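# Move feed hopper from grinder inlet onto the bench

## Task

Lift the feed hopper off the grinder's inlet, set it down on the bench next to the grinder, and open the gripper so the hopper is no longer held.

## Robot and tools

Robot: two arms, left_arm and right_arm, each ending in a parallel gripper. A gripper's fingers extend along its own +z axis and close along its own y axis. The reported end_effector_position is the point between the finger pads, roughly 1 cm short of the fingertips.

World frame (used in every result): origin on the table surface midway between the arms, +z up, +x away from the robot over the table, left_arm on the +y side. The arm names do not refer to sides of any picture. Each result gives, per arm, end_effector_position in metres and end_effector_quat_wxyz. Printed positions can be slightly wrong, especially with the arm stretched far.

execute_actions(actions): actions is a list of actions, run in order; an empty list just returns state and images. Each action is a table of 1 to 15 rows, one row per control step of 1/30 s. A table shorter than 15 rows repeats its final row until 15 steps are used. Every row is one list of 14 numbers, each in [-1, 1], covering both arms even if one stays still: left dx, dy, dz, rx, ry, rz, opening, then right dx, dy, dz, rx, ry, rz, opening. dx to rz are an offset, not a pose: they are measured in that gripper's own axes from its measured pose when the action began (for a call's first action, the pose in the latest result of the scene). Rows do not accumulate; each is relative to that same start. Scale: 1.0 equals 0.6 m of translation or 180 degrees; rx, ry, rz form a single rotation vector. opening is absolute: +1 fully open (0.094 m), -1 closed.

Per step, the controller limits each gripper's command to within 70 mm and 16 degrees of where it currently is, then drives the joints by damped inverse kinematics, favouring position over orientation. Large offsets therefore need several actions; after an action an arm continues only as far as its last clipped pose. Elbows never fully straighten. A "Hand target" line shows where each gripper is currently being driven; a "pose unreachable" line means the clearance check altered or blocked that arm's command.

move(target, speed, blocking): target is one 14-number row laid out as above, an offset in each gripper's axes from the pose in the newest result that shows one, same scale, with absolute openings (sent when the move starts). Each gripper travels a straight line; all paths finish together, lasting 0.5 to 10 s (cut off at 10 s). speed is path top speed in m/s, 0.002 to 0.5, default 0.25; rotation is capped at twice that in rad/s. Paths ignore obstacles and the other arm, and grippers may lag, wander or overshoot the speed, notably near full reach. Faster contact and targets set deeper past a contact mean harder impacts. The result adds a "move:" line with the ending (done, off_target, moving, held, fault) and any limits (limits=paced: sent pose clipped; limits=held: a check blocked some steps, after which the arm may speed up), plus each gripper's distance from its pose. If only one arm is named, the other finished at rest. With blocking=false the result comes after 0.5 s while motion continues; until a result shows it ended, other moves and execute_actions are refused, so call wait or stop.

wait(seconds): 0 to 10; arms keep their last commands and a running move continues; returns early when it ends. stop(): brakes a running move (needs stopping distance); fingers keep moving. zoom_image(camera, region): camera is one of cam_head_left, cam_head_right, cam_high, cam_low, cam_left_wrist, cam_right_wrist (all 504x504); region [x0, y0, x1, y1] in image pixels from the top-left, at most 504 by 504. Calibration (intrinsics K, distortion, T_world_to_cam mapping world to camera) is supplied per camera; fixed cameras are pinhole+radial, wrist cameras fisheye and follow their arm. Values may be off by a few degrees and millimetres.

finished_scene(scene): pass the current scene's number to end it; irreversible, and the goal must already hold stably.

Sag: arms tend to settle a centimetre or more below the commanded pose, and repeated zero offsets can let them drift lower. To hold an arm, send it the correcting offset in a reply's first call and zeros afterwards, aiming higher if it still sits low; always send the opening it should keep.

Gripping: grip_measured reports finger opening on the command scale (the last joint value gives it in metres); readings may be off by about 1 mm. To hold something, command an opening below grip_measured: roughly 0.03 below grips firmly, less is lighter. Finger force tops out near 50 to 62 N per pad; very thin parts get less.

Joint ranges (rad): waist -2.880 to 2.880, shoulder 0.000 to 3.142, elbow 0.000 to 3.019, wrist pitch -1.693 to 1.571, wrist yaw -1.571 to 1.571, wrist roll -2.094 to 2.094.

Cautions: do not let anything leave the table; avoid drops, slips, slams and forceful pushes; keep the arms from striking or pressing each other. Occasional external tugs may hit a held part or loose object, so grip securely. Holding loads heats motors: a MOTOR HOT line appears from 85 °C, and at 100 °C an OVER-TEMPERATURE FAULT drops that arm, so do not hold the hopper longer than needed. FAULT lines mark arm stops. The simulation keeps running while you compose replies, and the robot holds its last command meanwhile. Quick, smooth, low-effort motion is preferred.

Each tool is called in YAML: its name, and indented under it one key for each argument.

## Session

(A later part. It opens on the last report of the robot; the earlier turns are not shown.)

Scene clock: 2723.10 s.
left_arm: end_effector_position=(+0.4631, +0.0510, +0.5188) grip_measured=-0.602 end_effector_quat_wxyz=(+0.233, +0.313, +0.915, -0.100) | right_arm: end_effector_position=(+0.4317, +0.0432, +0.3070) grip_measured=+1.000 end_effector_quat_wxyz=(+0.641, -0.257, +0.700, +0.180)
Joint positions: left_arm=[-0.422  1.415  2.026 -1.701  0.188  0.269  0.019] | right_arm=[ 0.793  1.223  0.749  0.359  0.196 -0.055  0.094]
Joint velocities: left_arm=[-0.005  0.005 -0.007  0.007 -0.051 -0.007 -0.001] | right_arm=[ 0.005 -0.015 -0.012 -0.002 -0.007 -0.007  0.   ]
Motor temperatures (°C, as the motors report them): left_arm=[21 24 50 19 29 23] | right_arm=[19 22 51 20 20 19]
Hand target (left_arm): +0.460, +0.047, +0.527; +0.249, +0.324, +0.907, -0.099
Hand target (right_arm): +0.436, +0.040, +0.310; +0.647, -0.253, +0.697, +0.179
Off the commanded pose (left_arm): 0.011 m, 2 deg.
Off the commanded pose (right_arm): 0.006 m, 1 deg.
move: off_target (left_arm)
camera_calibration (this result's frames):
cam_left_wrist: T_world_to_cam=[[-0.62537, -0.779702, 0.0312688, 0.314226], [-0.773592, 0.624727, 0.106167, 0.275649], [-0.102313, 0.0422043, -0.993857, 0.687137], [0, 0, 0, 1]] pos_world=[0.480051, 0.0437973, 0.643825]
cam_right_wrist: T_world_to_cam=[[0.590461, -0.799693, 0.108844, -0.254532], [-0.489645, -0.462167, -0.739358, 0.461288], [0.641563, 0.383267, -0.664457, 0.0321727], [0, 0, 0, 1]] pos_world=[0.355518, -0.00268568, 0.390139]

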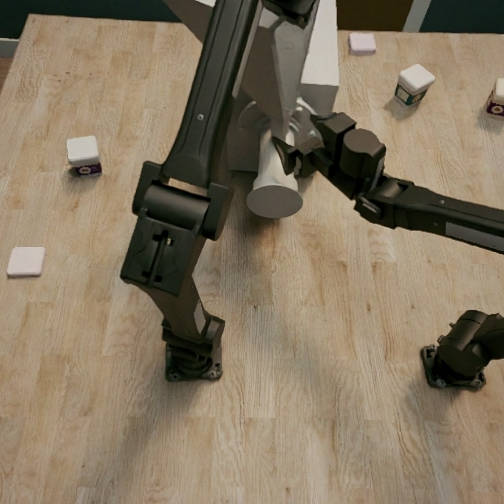

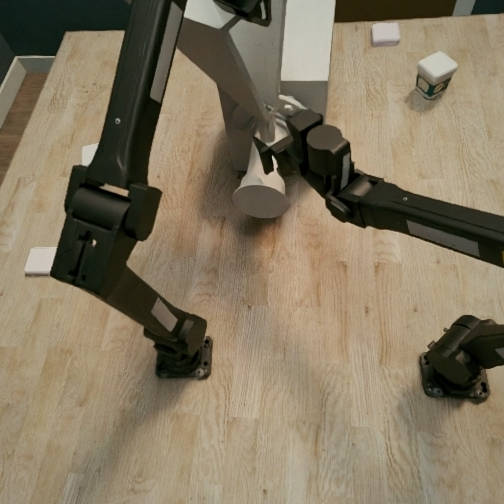

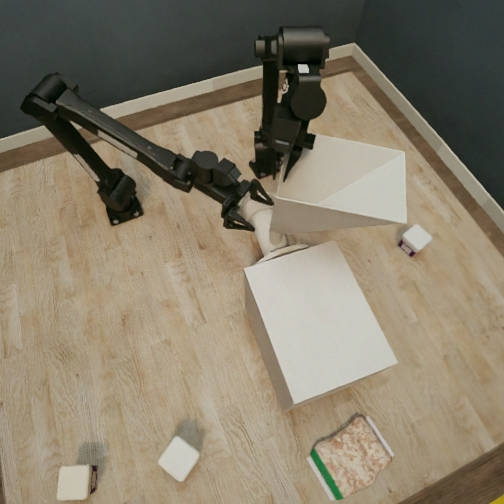

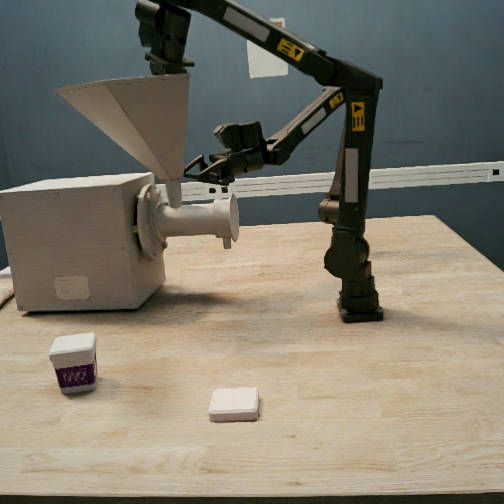

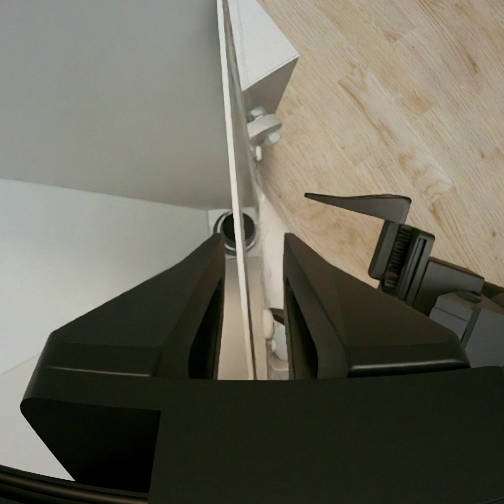

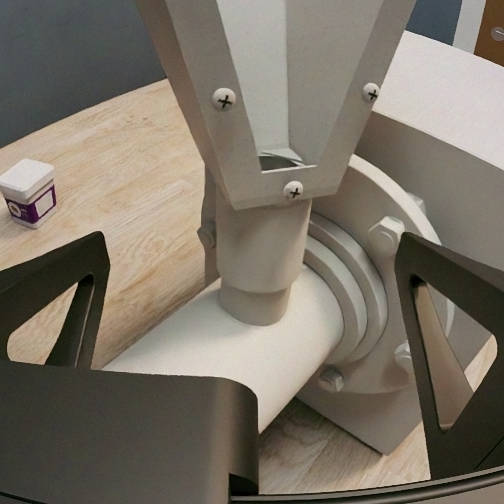

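execute_actions:
  actions:
    - [[-0.007,0,-0.011,0,0,0,-1,0.013,-0.005,0,0,0,0,0.4]]
    - [[-0.02,0,-0.03,0,0,0,-1,-0.03,0,0.065,0,0,0,0.4]]
    - [[-0.02,0,-0.03,0,0,0,-1,-0.035,0,0.06,0,0,0,0.4]]

zoom_image:
  camera: "cam_low"
  region: [100, 100, 300, 260]

Scene clock: 2733.43 s.
left_arm: end_effector_position=(+0.4616, +0.0490, +0.5184) grip_measured=-0.943 end_effector_quat_wxyz=(+0.229, +0.300, +0.920, -0.109) | right_arm: end_effector_position=(+0.4681, +0.0780, +0.2783) grip_measured=+0.402 end_effector_quat_wxyz=(+0.610, -0.275, +0.723, +0.172)
Joint positions: left_arm=[-0.423  1.416  2.026 -1.705  0.2    0.237  0.003] | right_arm=[ 0.779  1.381  0.867  0.313  0.168 -0.054  0.066]
Joint velocities: left_arm=[-0.005 -0.024 -0.002 -0.007 -0.022 -0.022 -0.001] | right_arm=[-0.015  0.005 -0.002  0.002  0.095 -0.037 -0.001]
Motor temperatures (°C, as the motors report them): left_arm=[21 23 47 19 27 22] | right_arm=[19 22 50 20 20 19]
Hand target (left_arm): +0.463, +0.049, +0.539; +0.251, +0.297, +0.915, -0.111
Hand target (right_arm): +0.479, +0.085, +0.305; +0.625, -0.269, +0.711, +0.178
Off the commanded pose (left_arm): 0.022 m, 0 deg.
Off the commanded pose (right_arm): 0.031 m, 2 deg.
joint sent to its limit (left arm) — the command would take joint 4 (wrist pitch) past its lower limit, so that joint was sent only as far as its limit.
camera_calibration (this result's frames):
cam_left_wrist: T_world_to_cam=[[-0.607467, -0.792202, 0.0583162, 0.290115], [-0.785011, 0.60993, 0.108367, 0.280625], [-0.121417, 0.0200503, -0.992399, 0.695811], [0, 0, 0, 1]] pos_world=[0.481012, 0.0447172, 0.643193]
cam_right_wrist: T_world_to_cam=[[0.608946, -0.784431, 0.117699, -0.257394], [-0.527113, -0.511064, -0.678944, 0.478554], [0.592737, 0.351399, -0.724694, 0.0185012], [0, 0, 0, 1]] pos_world=[0.398025, 0.036163, 0.368614]

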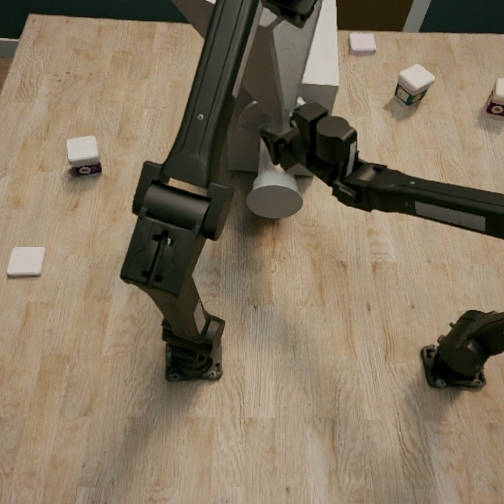

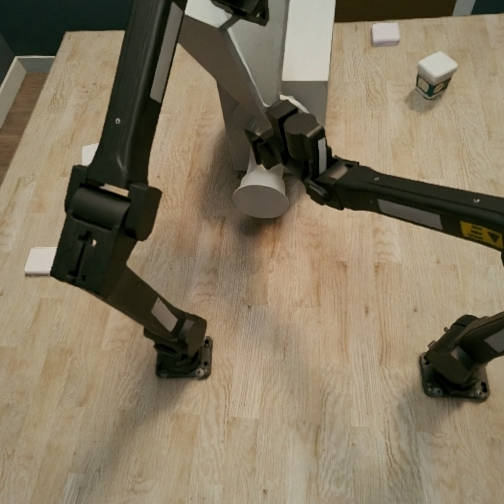

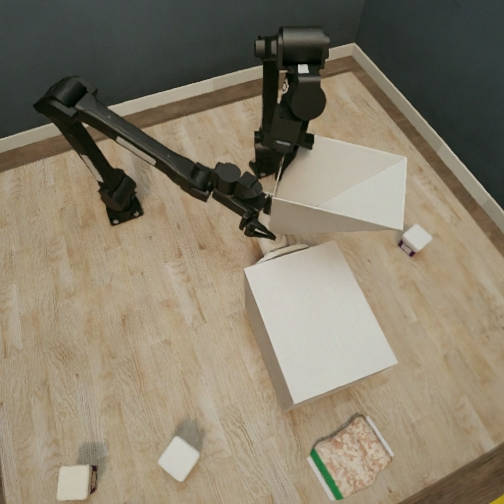

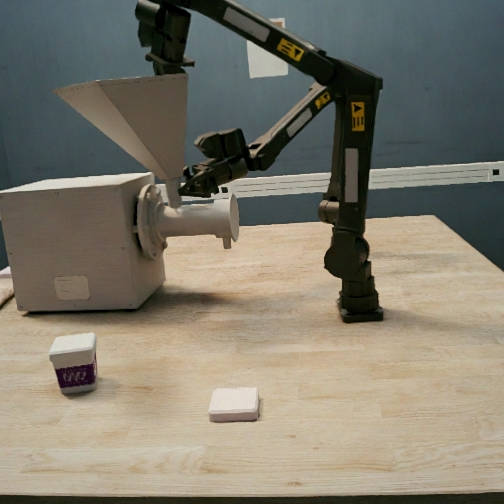

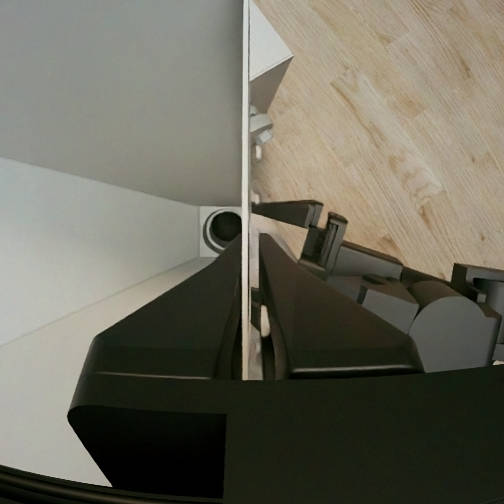

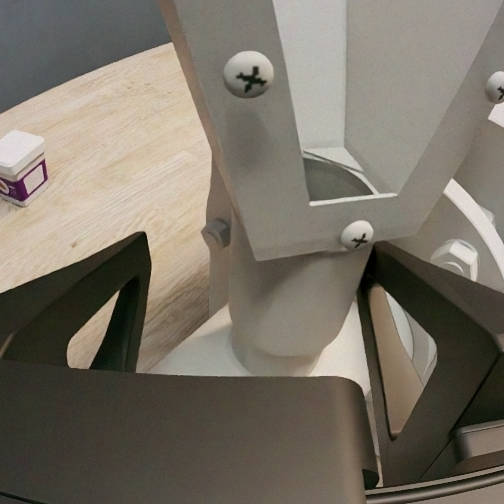

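Region (100, 100, 300, 260) of cam_low's 504x504 image, scaled by 2.520, with more detail than that image has; it fills the top 403 rows of this view, and the rest is white.

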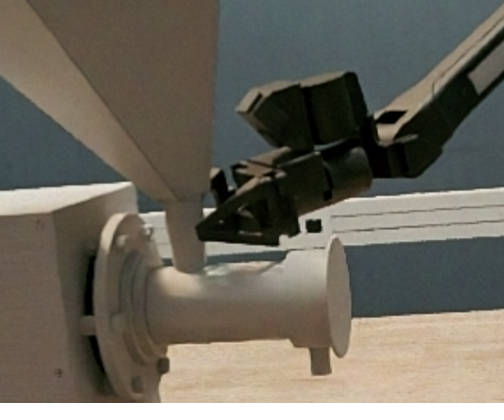

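execute_actions:
  actions:
    - [[-0.02,0,-0.03,0,0,0,-1,-0.06,-0.02,0.062,0,0,0,0.4]]
    - [[-0.02,0,-0.03,0,0,0,-1,-0.045,-0.005,0.03,0,0,0,0.1]]
    - [[-0.02,0,-0.03,0,0,0,-1,-0.045,0,0.02,0,0,0,-0.45]]

zoom_image:
  camera: "cam_low"
  region: [100, 100, 300, 260]

Scene clock: 2745.13 s.
left_arm: end_effector_position=(+0.4616, +0.0494, +0.5185) grip_measured=-0.943 end_effector_quat_wxyz=(+0.229, +0.299, +0.920, -0.110) | right_arm: end_effector_position=(+0.4986, +0.0802, +0.2756) grip_measured=-0.075 end_effector_quat_wxyz=(+0.563, -0.264, +0.763, +0.177)
Joint positions: left_arm=[-0.422  1.416  2.026 -1.705  0.2    0.234  0.003] | right_arm=[0.732 1.427 0.982 0.135 0.119 0.009 0.043]
Joint velocities: left_arm=[ 0.005  0.015 -0.012 -0.007 -0.022 -0.081  0.   ] | right_arm=[-0.005 -0.015  0.007 -0.012 -0.007  0.007  0.   ]
Motor temperatures (°C, as the motors report them): left_arm=[21 23 48 19 25 21] | right_arm=[19 22 52 20 20 19]
Hand target (left_arm): +0.463, +0.049, +0.539; +0.252, +0.296, +0.915, -0.112
Hand target (right_arm): +0.512, +0.093, +0.302; +0.582, -0.279, +0.746, +0.162
Off the commanded pose (left_arm): 0.021 m, 0 deg.
Off the commanded pose (right_arm): 0.033 m, 4 deg.
joint sent to its limit (left arm) — the command would take joint 4 (wrist pitch) past its lower limit, so that joint was sent only as far as its limit.
camera_calibration (this result's frames):
cam_left_wrist: T_world_to_cam=[[-0.605256, -0.793818, 0.0593158, 0.28894], [-0.786645, 0.607866, 0.108119, 0.281369], [-0.121883, 0.0187793, -0.992367, 0.696229], [0, 0, 0, 1]] pos_world=[0.481079, 0.045256, 0.643354]
cam_right_wrist: T_world_to_cam=[[0.607183, -0.792412, 0.0584037, -0.25612], [-0.613536, -0.514286, -0.599237, 0.51527], [0.504879, 0.328014, -0.798439, 0.0637011], [0, 0, 0, 1]] pos_world=[0.439487, 0.0411483, 0.374588]

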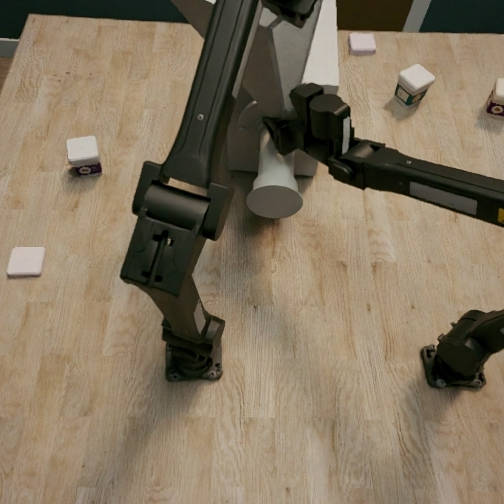

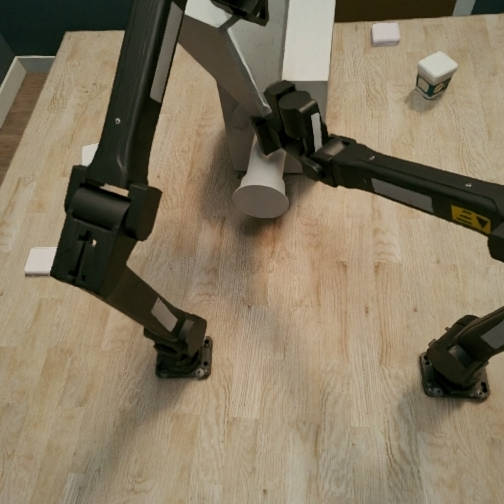

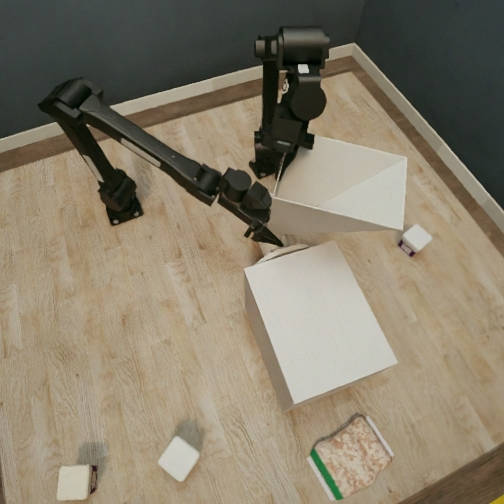

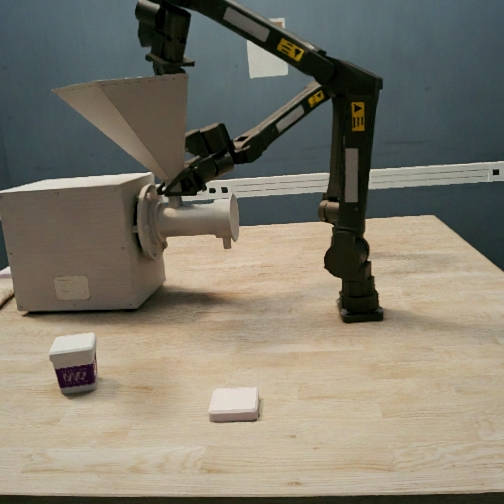

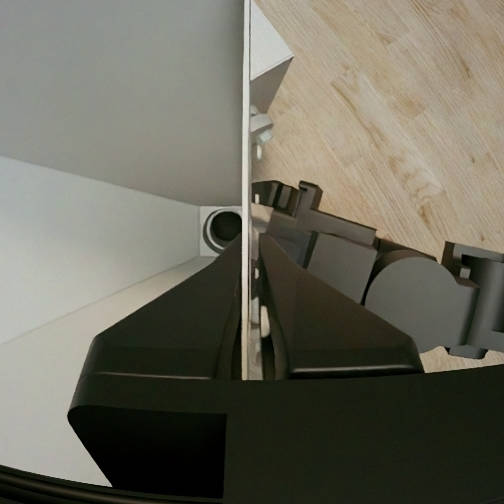

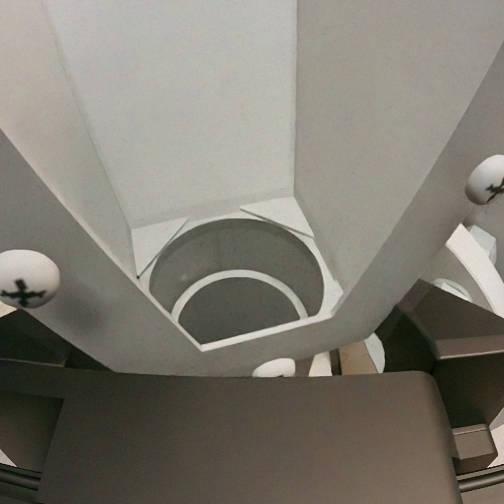

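Region (100, 100, 300, 260) of cam_low's 504x504 image, scaled by 2.520, with more detail than that image has; it fills the top 403 rows of this view, and the rest is white.

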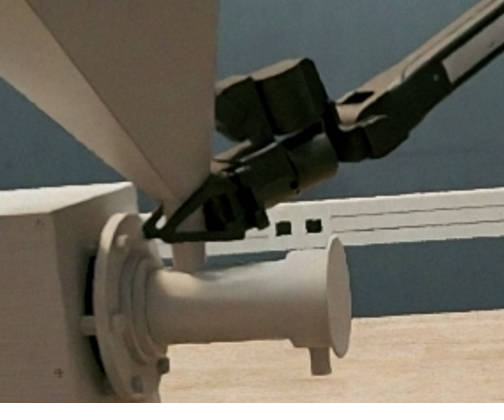

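execute_actions:
  actions:
    - [[-0.035,-0.015,-0.103,0,0,0,-1,-0.095,-0.003,-0.014,0,-0.04,0,-0.45]]
    - [[-0.021,-0.015,-0.106,0.027,0.0036,0.0485,-1,-0.095,-0.011,-0.014,0.0423,-0.04,0.0135,-0.45]]
    - [[-0.021,-0.015,-0.106,0.027,0.0036,0.0485,-1,-0.095,-0.011,-0.014,0.0423,-0.04,0.0135,-0.45]]
    - [[-0.021,-0.015,-0.106,0.027,0.0036,0.0485,-1,-0.095,-0.011,-0.014,0.0423,-0.04,0.0135,-0.45]]
    - [[-0.021,-0.015,-0.106,0.027,0.0036,0.0485,-1,-0.095,-0.011,-0.014,0.0423,-0.04,0.0135,-0.45]]
    - [[-0.0455,-0.015,-0.0985,-0.027,-0.0036,-0.0485,-1,-0.095,0.005,-0.014,-0.0423,-0.04,-0.0135,-0.45]]
    - [[-0.0455,-0.015,-0.0985,-0.027,-0.0036,-0.0485,-1,-0.095,0.005,-0.014,-0.0423,-0.04,-0.0135,-0.45]]
    - [[-0.0455,-0.015,-0.0985,-0.027,-0.0036,-0.0485,-1,-0.095,0.005,-0.014,-0.0423,-0.04,-0.0135,-0.45]]

zoom_image:
  camera: "cam_low"
  region: [100, 100, 300, 260]

Scene clock: 2765.50 s.
left_arm: end_effector_position=(+0.4635, +0.0505, +0.5301) grip_measured=-0.941 end_effector_quat_wxyz=(+0.240, +0.270, +0.926, -0.106) | right_arm: end_effector_position=(+0.4978, +0.0823, +0.2885) grip_measured=-0.134 end_effector_quat_wxyz=(+0.607, -0.228, +0.731, +0.211)
Joint positions: left_arm=[-0.428  1.419  2.059 -1.705  0.173  0.172  0.003] | right_arm=[0.739 1.434 0.933 0.324 0.132 0.055 0.041]
Joint velocities: left_arm=[ 0.005 -0.015 -0.012 -0.032  0.022 -0.007  0.001] | right_arm=[-0.005 -0.015 -0.012 -0.002 -0.022 -0.022 -0.001]
Motor temperatures (°C, as the motors report them): left_arm=[21 23 48 19 25 21] | right_arm=[19 22 54 20 21 19]
Hand target (left_arm): +0.447, +0.055, +0.585; +0.299, +0.239, +0.917, -0.114
Hand target (right_arm): +0.499, +0.080, +0.339; +0.650, -0.227, +0.696, +0.204
Off the commanded pose (left_arm): 0.060 m, 3 deg.
Off the commanded pose (right_arm): 0.051 m, 7 deg.
joint sent to its limit (left arm) — the command would take joint 4 (wrist pitch) past its lower limit, so that joint was sent only as far as its limit.
camera_calibration (this result's frames):
cam_left_wrist: T_world_to_cam=[[-0.55757, -0.827976, 0.0597659, 0.269645], [-0.823084, 0.560763, 0.0898711, 0.309883], [-0.107926, 0.000917011, -0.994159, 0.703251], [0, 0, 0, 1]] pos_world=[0.481305, 0.0488438, 0.655178]
cam_right_wrist: T_world_to_cam=[[0.592278, -0.805734, 0.000415933, -0.229427], [-0.574119, -0.422384, -0.701412, 0.525845], [0.565327, 0.415192, -0.712756, 0.0117706], [0, 0, 0, 1]] pos_world=[0.431128, 0.0323651, 0.377319]

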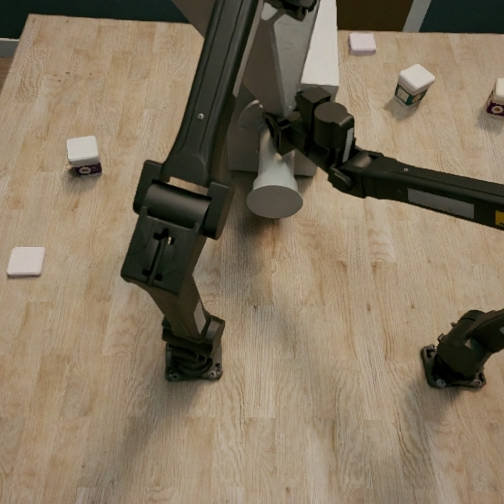

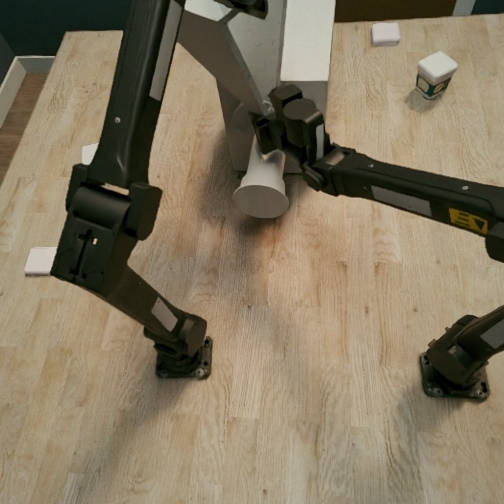

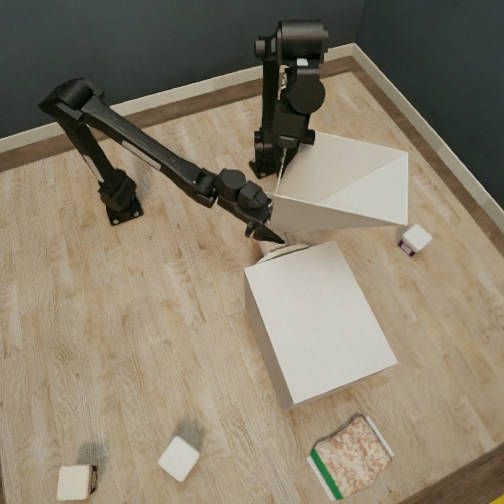

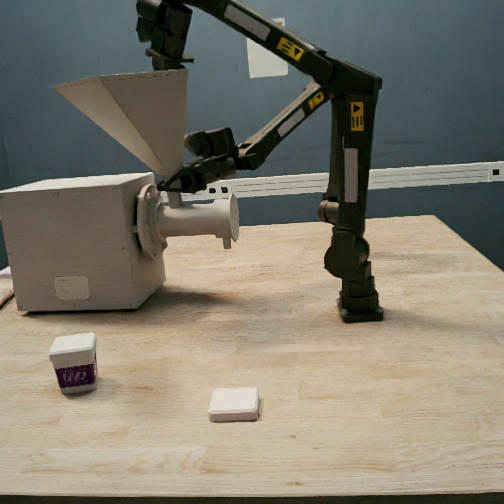

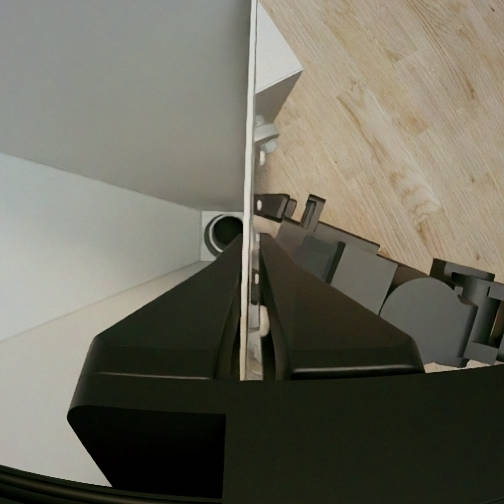

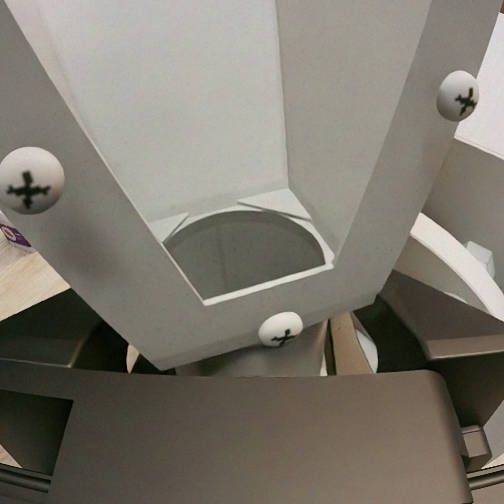

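Region (100, 100, 300, 260) of cam_low's 504x504 image, scaled by 2.520, with more detail than that image has; it fills the top 403 rows of this view, and the rest is white.

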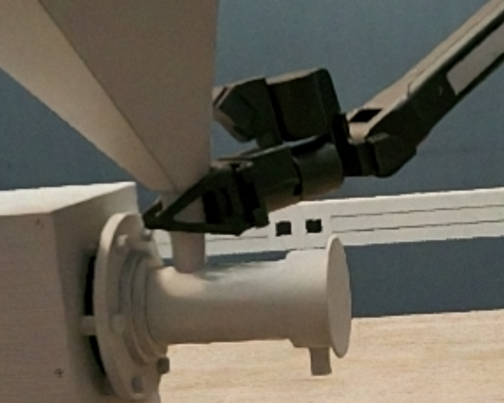

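execute_actions:
  actions:
    - [[-0.021,-0.015,-0.106,0.027,0.0036,0.0485,-1,-0.097,-0.011,-0.005,0.0423,-0.034,0.011,-0.45]]
    - [[-0.021,-0.015,-0.106,0.027,0.0036,0.0485,-1,-0.097,-0.011,-0.005,0.0423,-0.034,0.011,-0.45]]
    - [[-0.021,-0.015,-0.106,0.027,0.0036,0.0485,-1,-0.097,-0.011,-0.005,0.0423,-0.034,0.011,-0.45]]
    - [[-0.021,-0.015,-0.106,0.027,0.0036,0.0485,-1,-0.097,-0.011,-0.005,0.0423,-0.034,0.011,-0.45]]
    - [[-0.021,-0.015,-0.106,0.027,0.0036,0.0485,-1,-0.097,-0.011,-0.005,0.0423,-0.034,0.011,-0.45]]
    - [[-0.0455,-0.015,-0.0985,-0.027,-0.0036,-0.0485,-1,-0.097,0.005,-0.005,-0.0423,-0.034,-0.011,-0.45]]
    - [[-0.0455,-0.015,-0.0985,-0.027,-0.0036,-0.0485,-1,-0.097,0.005,-0.005,-0.0423,-0.034,-0.011,-0.45]]
    - [[-0.021,-0.015,-0.106,0.027,0.0036,0.0485,-1,-0.097,-0.011,-0.005,0.0423,-0.034,0.011,-0.45]]

zoom_image:
  camera: "cam_low"
  region: [100, 100, 300, 260]

Scene clock: 2782.33 s.
left_arm: end_effector_position=(+0.4669, +0.0665, +0.5374) grip_measured=-0.938 end_effector_quat_wxyz=(+0.260, +0.356, +0.879, -0.182) | right_arm: end_effector_position=(+0.4967, +0.0735, +0.2943) grip_measured=-0.219 end_effector_quat_wxyz=(+0.664, -0.133, +0.734, +0.042)
Joint positions: left_arm=[-0.297  1.415  2.043 -1.705  0.435  0.439  0.003] | right_arm=[ 0.864  1.485  0.968  0.373  0.648 -0.03   0.037]
Joint velocities: left_arm=[ 0.005 -0.005 -0.007 -0.007  0.037  0.11   0.   ] | right_arm=[-0.015 -0.015 -0.022 -0.022  0.007  0.022  0.   ]
Motor temperatures (°C, as the motors report them): left_arm=[21 23 50 19 25 21] | right_arm=[19 23 52 20 21 20]
Hand target (left_arm): +0.442, +0.081, +0.592; +0.328, +0.380, +0.847, -0.175
Hand target (right_arm): +0.499, +0.075, +0.352; +0.701, -0.103, +0.704, +0.046
Off the commanded pose (left_arm): 0.064 m, 6 deg.
Off the commanded pose (right_arm): 0.059 m, 7 deg.
joint sent to its limit (left arm) — the command would take joint 4 (wrist pitch) past its lower limit, so that joint was sent only as far as its limit.
camera_calibration (this result's frames):
cam_left_wrist: T_world_to_cam=[[-0.725644, -0.676055, 0.128027, 0.316064], [-0.683133, 0.730106, -0.0165611, 0.283617], [-0.082277, -0.0994769, -0.991632, 0.704259], [0, 0, 0, 1]] pos_world=[0.481043, 0.0766636, 0.662599]
cam_right_wrist: T_world_to_cam=[[0.251398, -0.956607, 0.147318, -0.0986806], [-0.619825, -0.27602, -0.734595, 0.547289], [0.743381, 0.0933639, -0.66232, -0.0594583], [0, 0, 0, 1]] pos_world=[0.408232, 0.0622153, 0.377193]

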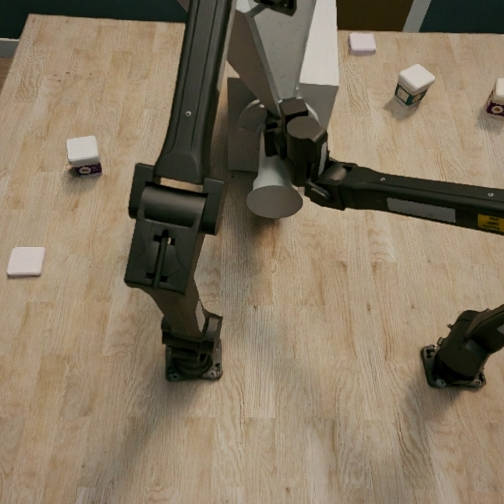

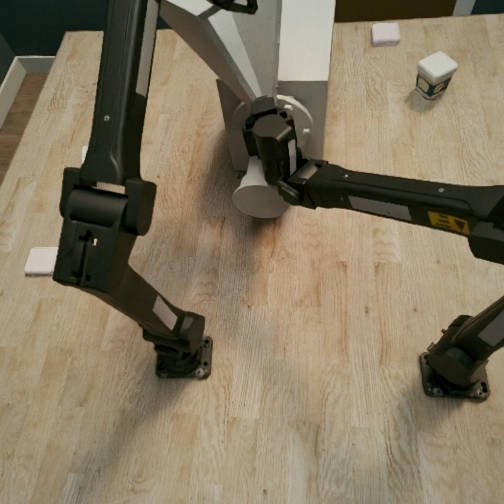

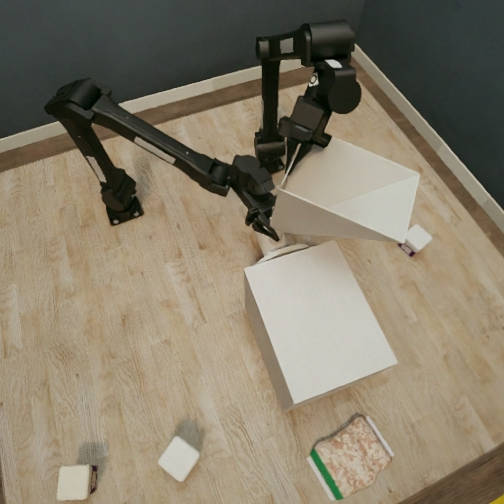

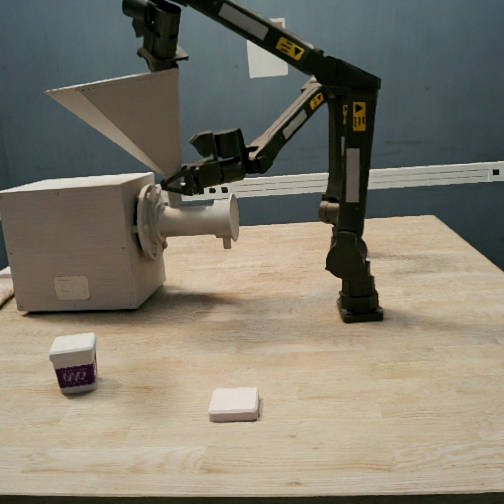

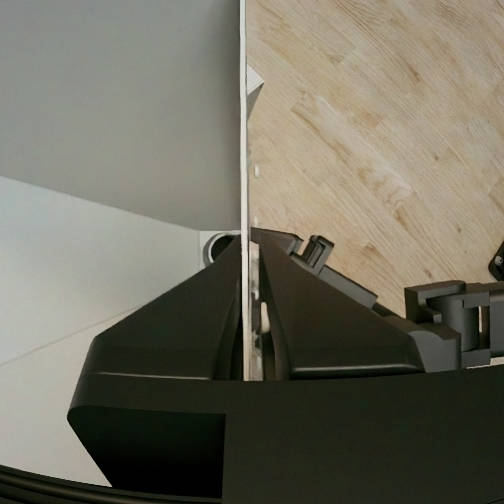

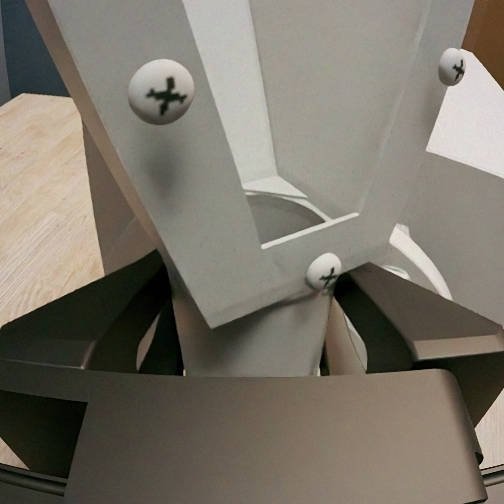

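Region (100, 100, 300, 260) of cam_low's 504x504 image, scaled by 2.520, with more detail than that image has; it fills the top 403 rows of this view, and the rest is white.

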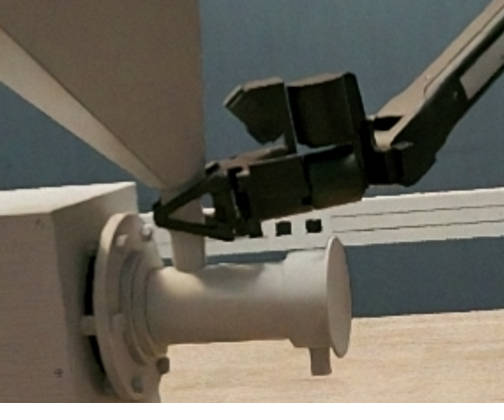

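execute_actions:
  actions:
    - [[-0.049,-0.018,-0.067,-0.0326,-0.0075,-0.0445,-1,-0.082,-0.002,0.004,-0.0438,-0.035,-0.005,-0.45]]
    - [[-0.049,-0.018,-0.067,-0.0326,-0.0075,-0.0445,-1,-0.082,-0.002,0.004,-0.0438,-0.035,-0.005,-0.45]]
    - [[-0.029,-0.018,-0.0815,0.0326,0.0075,0.0445,-1,-0.082,-0.01,0.004,0,-0.03,0,-0.45]]
    - [[-0.029,-0.018,-0.0815,0.0326,0.0075,0.0445,-1,-0.082,-0.01,0.004,0,-0.03,0,-0.45]]
    - [[-0.029,-0.018,-0.0815,0.0326,0.0075,0.0445,-1,-0.082,-0.01,0.004,0,-0.03,0,-0.45]]

zoom_image:
  camera: "cam_low"
  region: [60, 40, 300, 260]

Scene clock: 2805.30 s.
left_arm: end_effector_position=(+0.4842, +0.0780, +0.5406) grip_measured=-0.939 end_effector_quat_wxyz=(+0.253, +0.271, +0.908, -0.196) | right_arm: end_effector_position=(+0.4959, +0.0817, +0.2972) grip_measured=-0.219 end_effector_quat_wxyz=(+0.648, -0.241, +0.707, +0.150)
Joint positions: left_arm=[-0.266  1.447  2.085 -1.705  0.43   0.278  0.003] | right_arm=[ 0.772  1.439  0.921  0.399  0.246 -0.072  0.037]
Joint velocities: left_arm=[-0.015 -0.005 -0.017 -0.017  0.066  0.007  0.001] | right_arm=[ 0.005 -0.005 -0.012  0.012 -0.051  0.022 -0.   ]
Motor temperatures (°C, as the motors report them): left_arm=[21 24 49 19 28 21] | right_arm=[19 23 53 20 23 19]
Hand target (left_arm): +0.467, +0.080, +0.589; +0.313, +0.321, +0.871, -0.201
Hand target (right_arm): +0.502, +0.081, +0.346; +0.681, -0.226, +0.678, +0.162
Off the commanded pose (left_arm): 0.053 m, 9 deg.
Off the commanded pose (right_arm): 0.050 m, 5 deg.
joint sent to its limit (left arm) — the command would take joint 4 (wrist pitch) past its lower limit, so that joint was sent only as far as its limit.
camera_calibration (this result's frames):
cam_left_wrist: T_world_to_cam=[[-0.596738, -0.773858, 0.212243, 0.23572], [-0.79191, 0.610638, -0.0000762436, 0.34019], [-0.129544, -0.168123, -0.977217, 0.730457], [0, 0, 0, 1]] pos_world=[0.50469, 0.0974871, 0.663811]
cam_right_wrist: T_world_to_cam=[[0.533194, -0.835737, 0.131334, -0.235931], [-0.512289, -0.442502, -0.736038, 0.511965], [0.673249, 0.32517, -0.664078, -0.0413218], [0, 0, 0, 1]] pos_world=[0.41589, 0.0428059, 0.38037]

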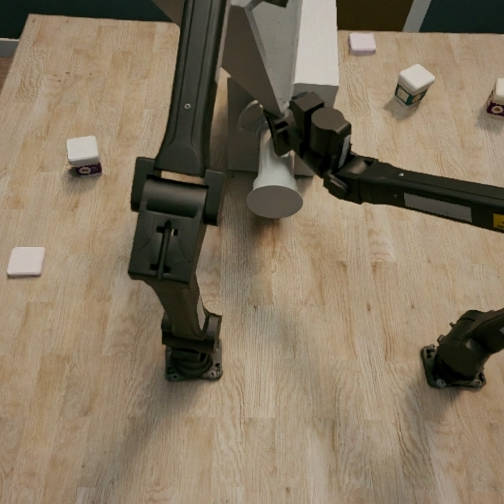

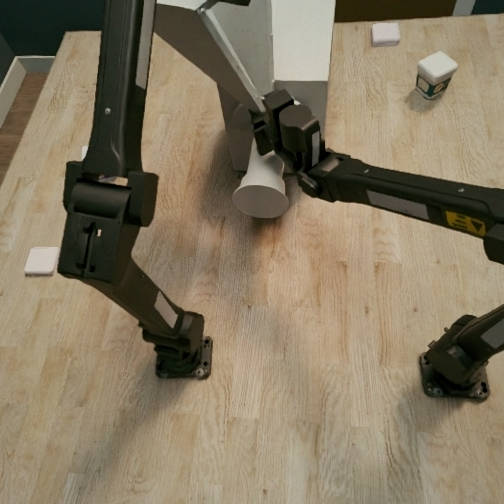

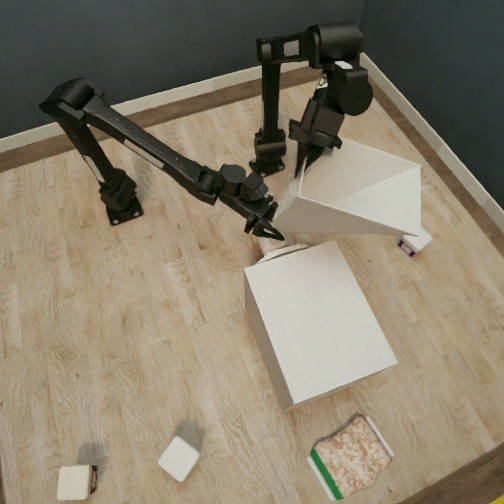

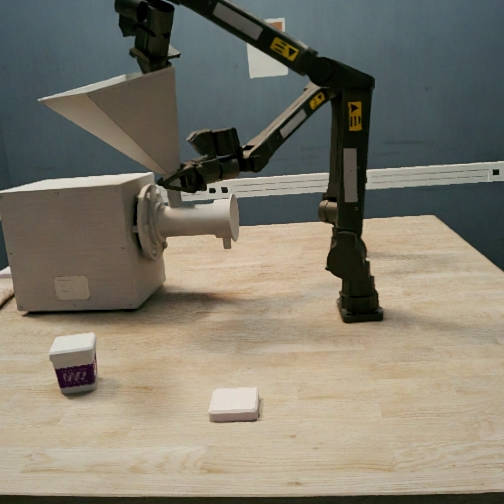

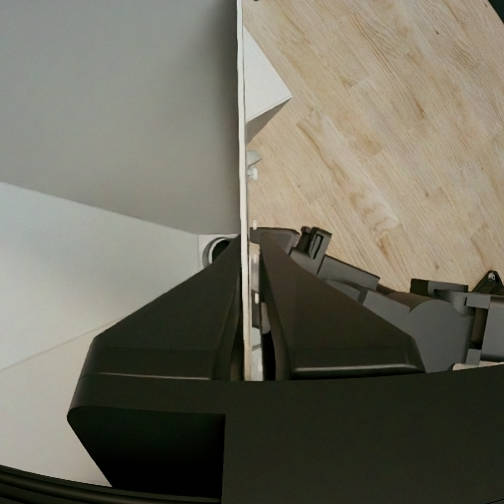

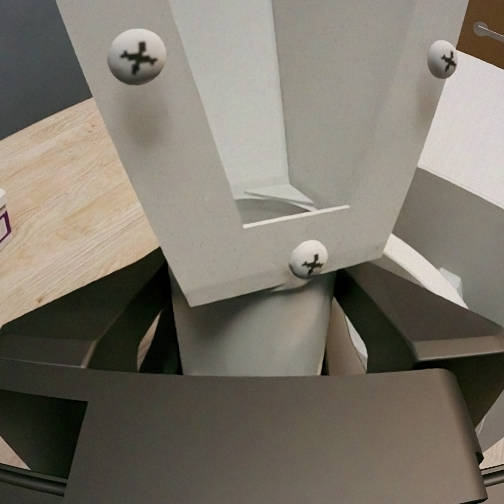

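Region (60, 40, 300, 260) of cam_low's 504x504 image, scaled by 2.100, with more detail than that image has; it fills the top 462 rows of this view, and the rest is white.

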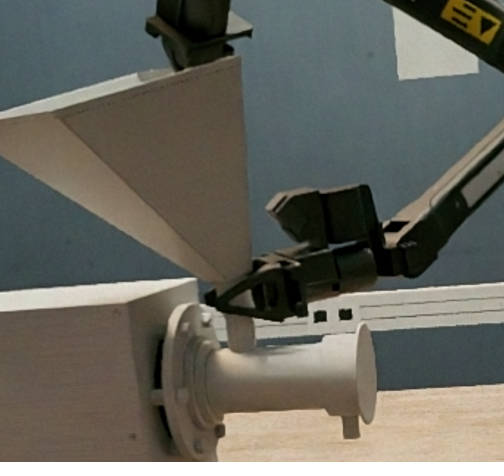

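execute_actions:
  actions:
    - [[-0.0285,-0.088,-0.039,-0.0362,0,0.0258,-1,-0.07,-0.008,0.004,0,-0.03,0,-0.45]]
    - [[-0.043,-0.05,-0.06,-0.018,0,0.013,-1,-0.075,-0.008,0.004,0,-0.03,0,-0.45]]

zoom_image:
  camera: "cam_low"
  region: [60, 40, 300, 260]

Scene clock: 2822.53 s.
left_arm: end_effector_position=(+0.4729, +0.0416, +0.5419) grip_measured=-0.939 end_effector_quat_wxyz=(+0.254, +0.248, +0.930, -0.097) | right_arm: end_effector_position=(+0.4961, +0.0797, +0.3010) grip_measured=-0.219 end_effector_quat_wxyz=(+0.646, -0.204, +0.712, +0.185)
Joint positions: left_arm=[-0.455  1.453  2.124 -1.705  0.129  0.109  0.003] | right_arm=[0.767 1.435 0.915 0.421 0.239 0.024 0.037]
Joint velocities: left_arm=[-0.005  0.005 -0.002 -0.022  0.007 -0.051 -0.   ] | right_arm=[-0.015 -0.005 -0.007 -0.022  0.007 -0.066 -0.001]
Motor temperatures (°C, as the motors report them): left_arm=[21 24 49 19 31 21] | right_arm=[19 23 53 20 21 19]
Hand target (left_arm): +0.458, +0.033, +0.584; +0.301, +0.269, +0.909, -0.104
Hand target (right_arm): +0.502, +0.079, +0.344; +0.681, -0.209, +0.679, +0.177
Off the commanded pose (left_arm): 0.048 m, 3 deg.
Off the commanded pose (right_arm): 0.044 m, 6 deg.
joint sent to its limit (left arm) — the command would take joint 4 (wrist pitch) past its lower limit, so that joint was sent only as far as its limit.
camera_calibration (this result's frames):
cam_left_wrist: T_world_to_cam=[[-0.516952, -0.854661, 0.0481131, 0.255048], [-0.851814, 0.519164, 0.069868, 0.34769], [-0.084692, -0.00486494, -0.996395, 0.706551], [0, 0, 0, 1]] pos_world=[0.487854, 0.0409091, 0.66744]
cam_right_wrist: T_world_to_cam=[[0.529917, -0.847477, 0.0311483, -0.205545], [-0.543196, -0.367402, -0.754953, 0.528993], [0.651249, 0.383143, -0.655039, -0.0346785], [0, 0, 0, 1]] pos_world=[0.418853, 0.0334447, 0.383051]

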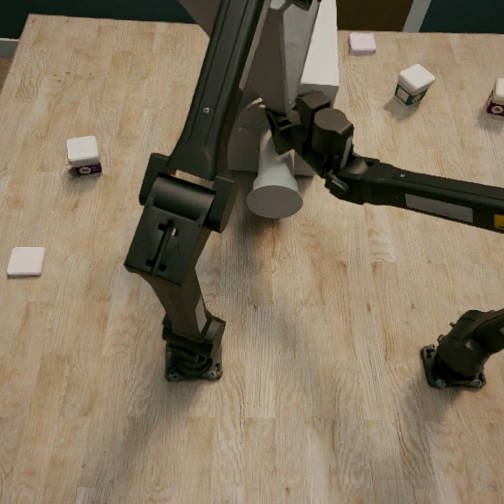

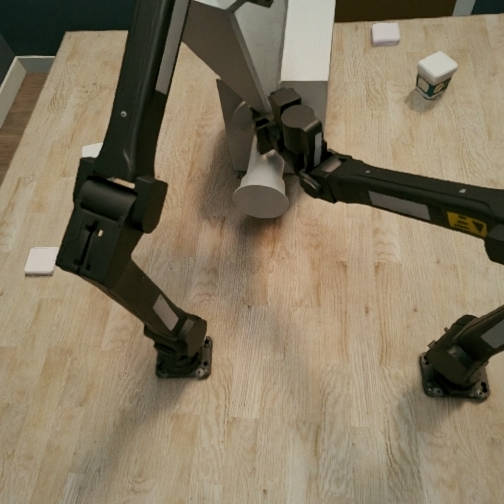

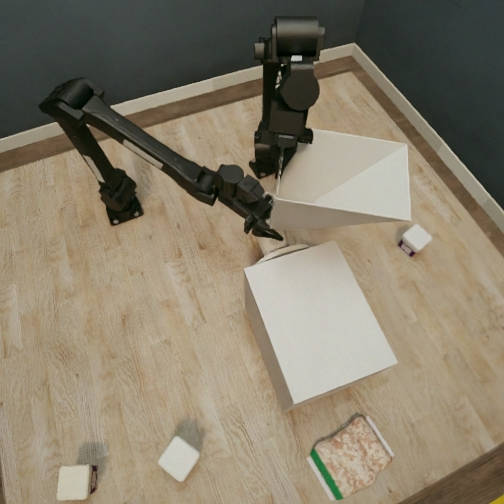

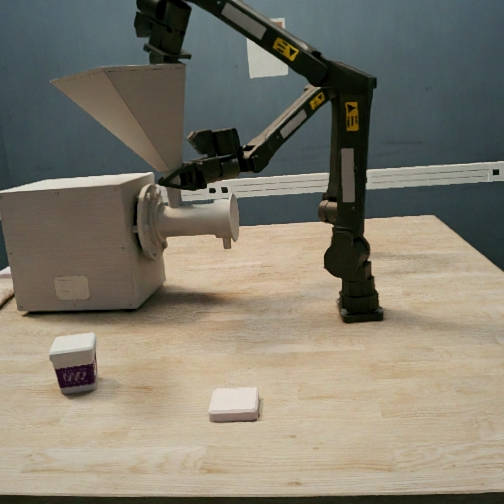

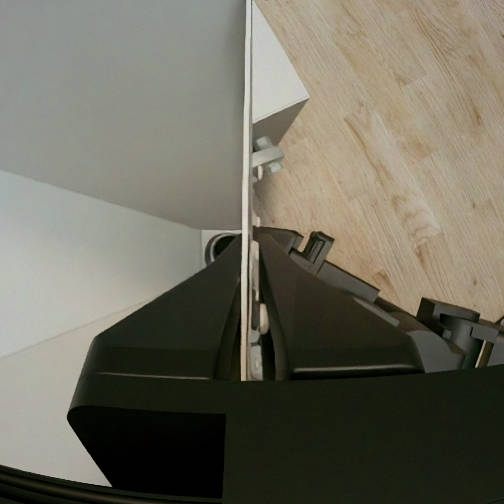

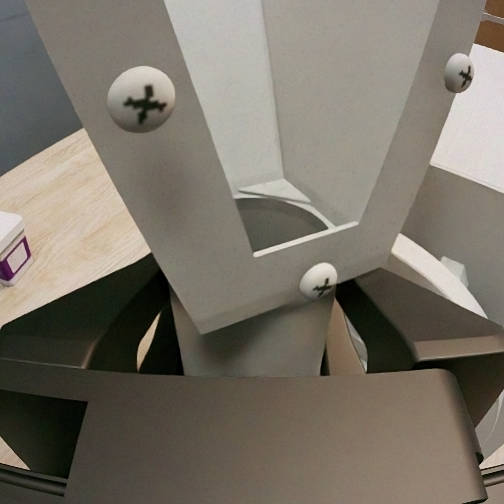

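Region (60, 40, 300, 260) of cam_low's 504x504 image, scaled by 2.100, with more detail than that image has; it fills the top 462 rows of this view, and the rest is white.

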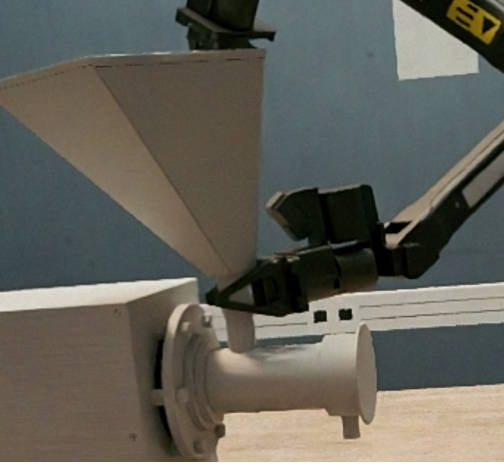

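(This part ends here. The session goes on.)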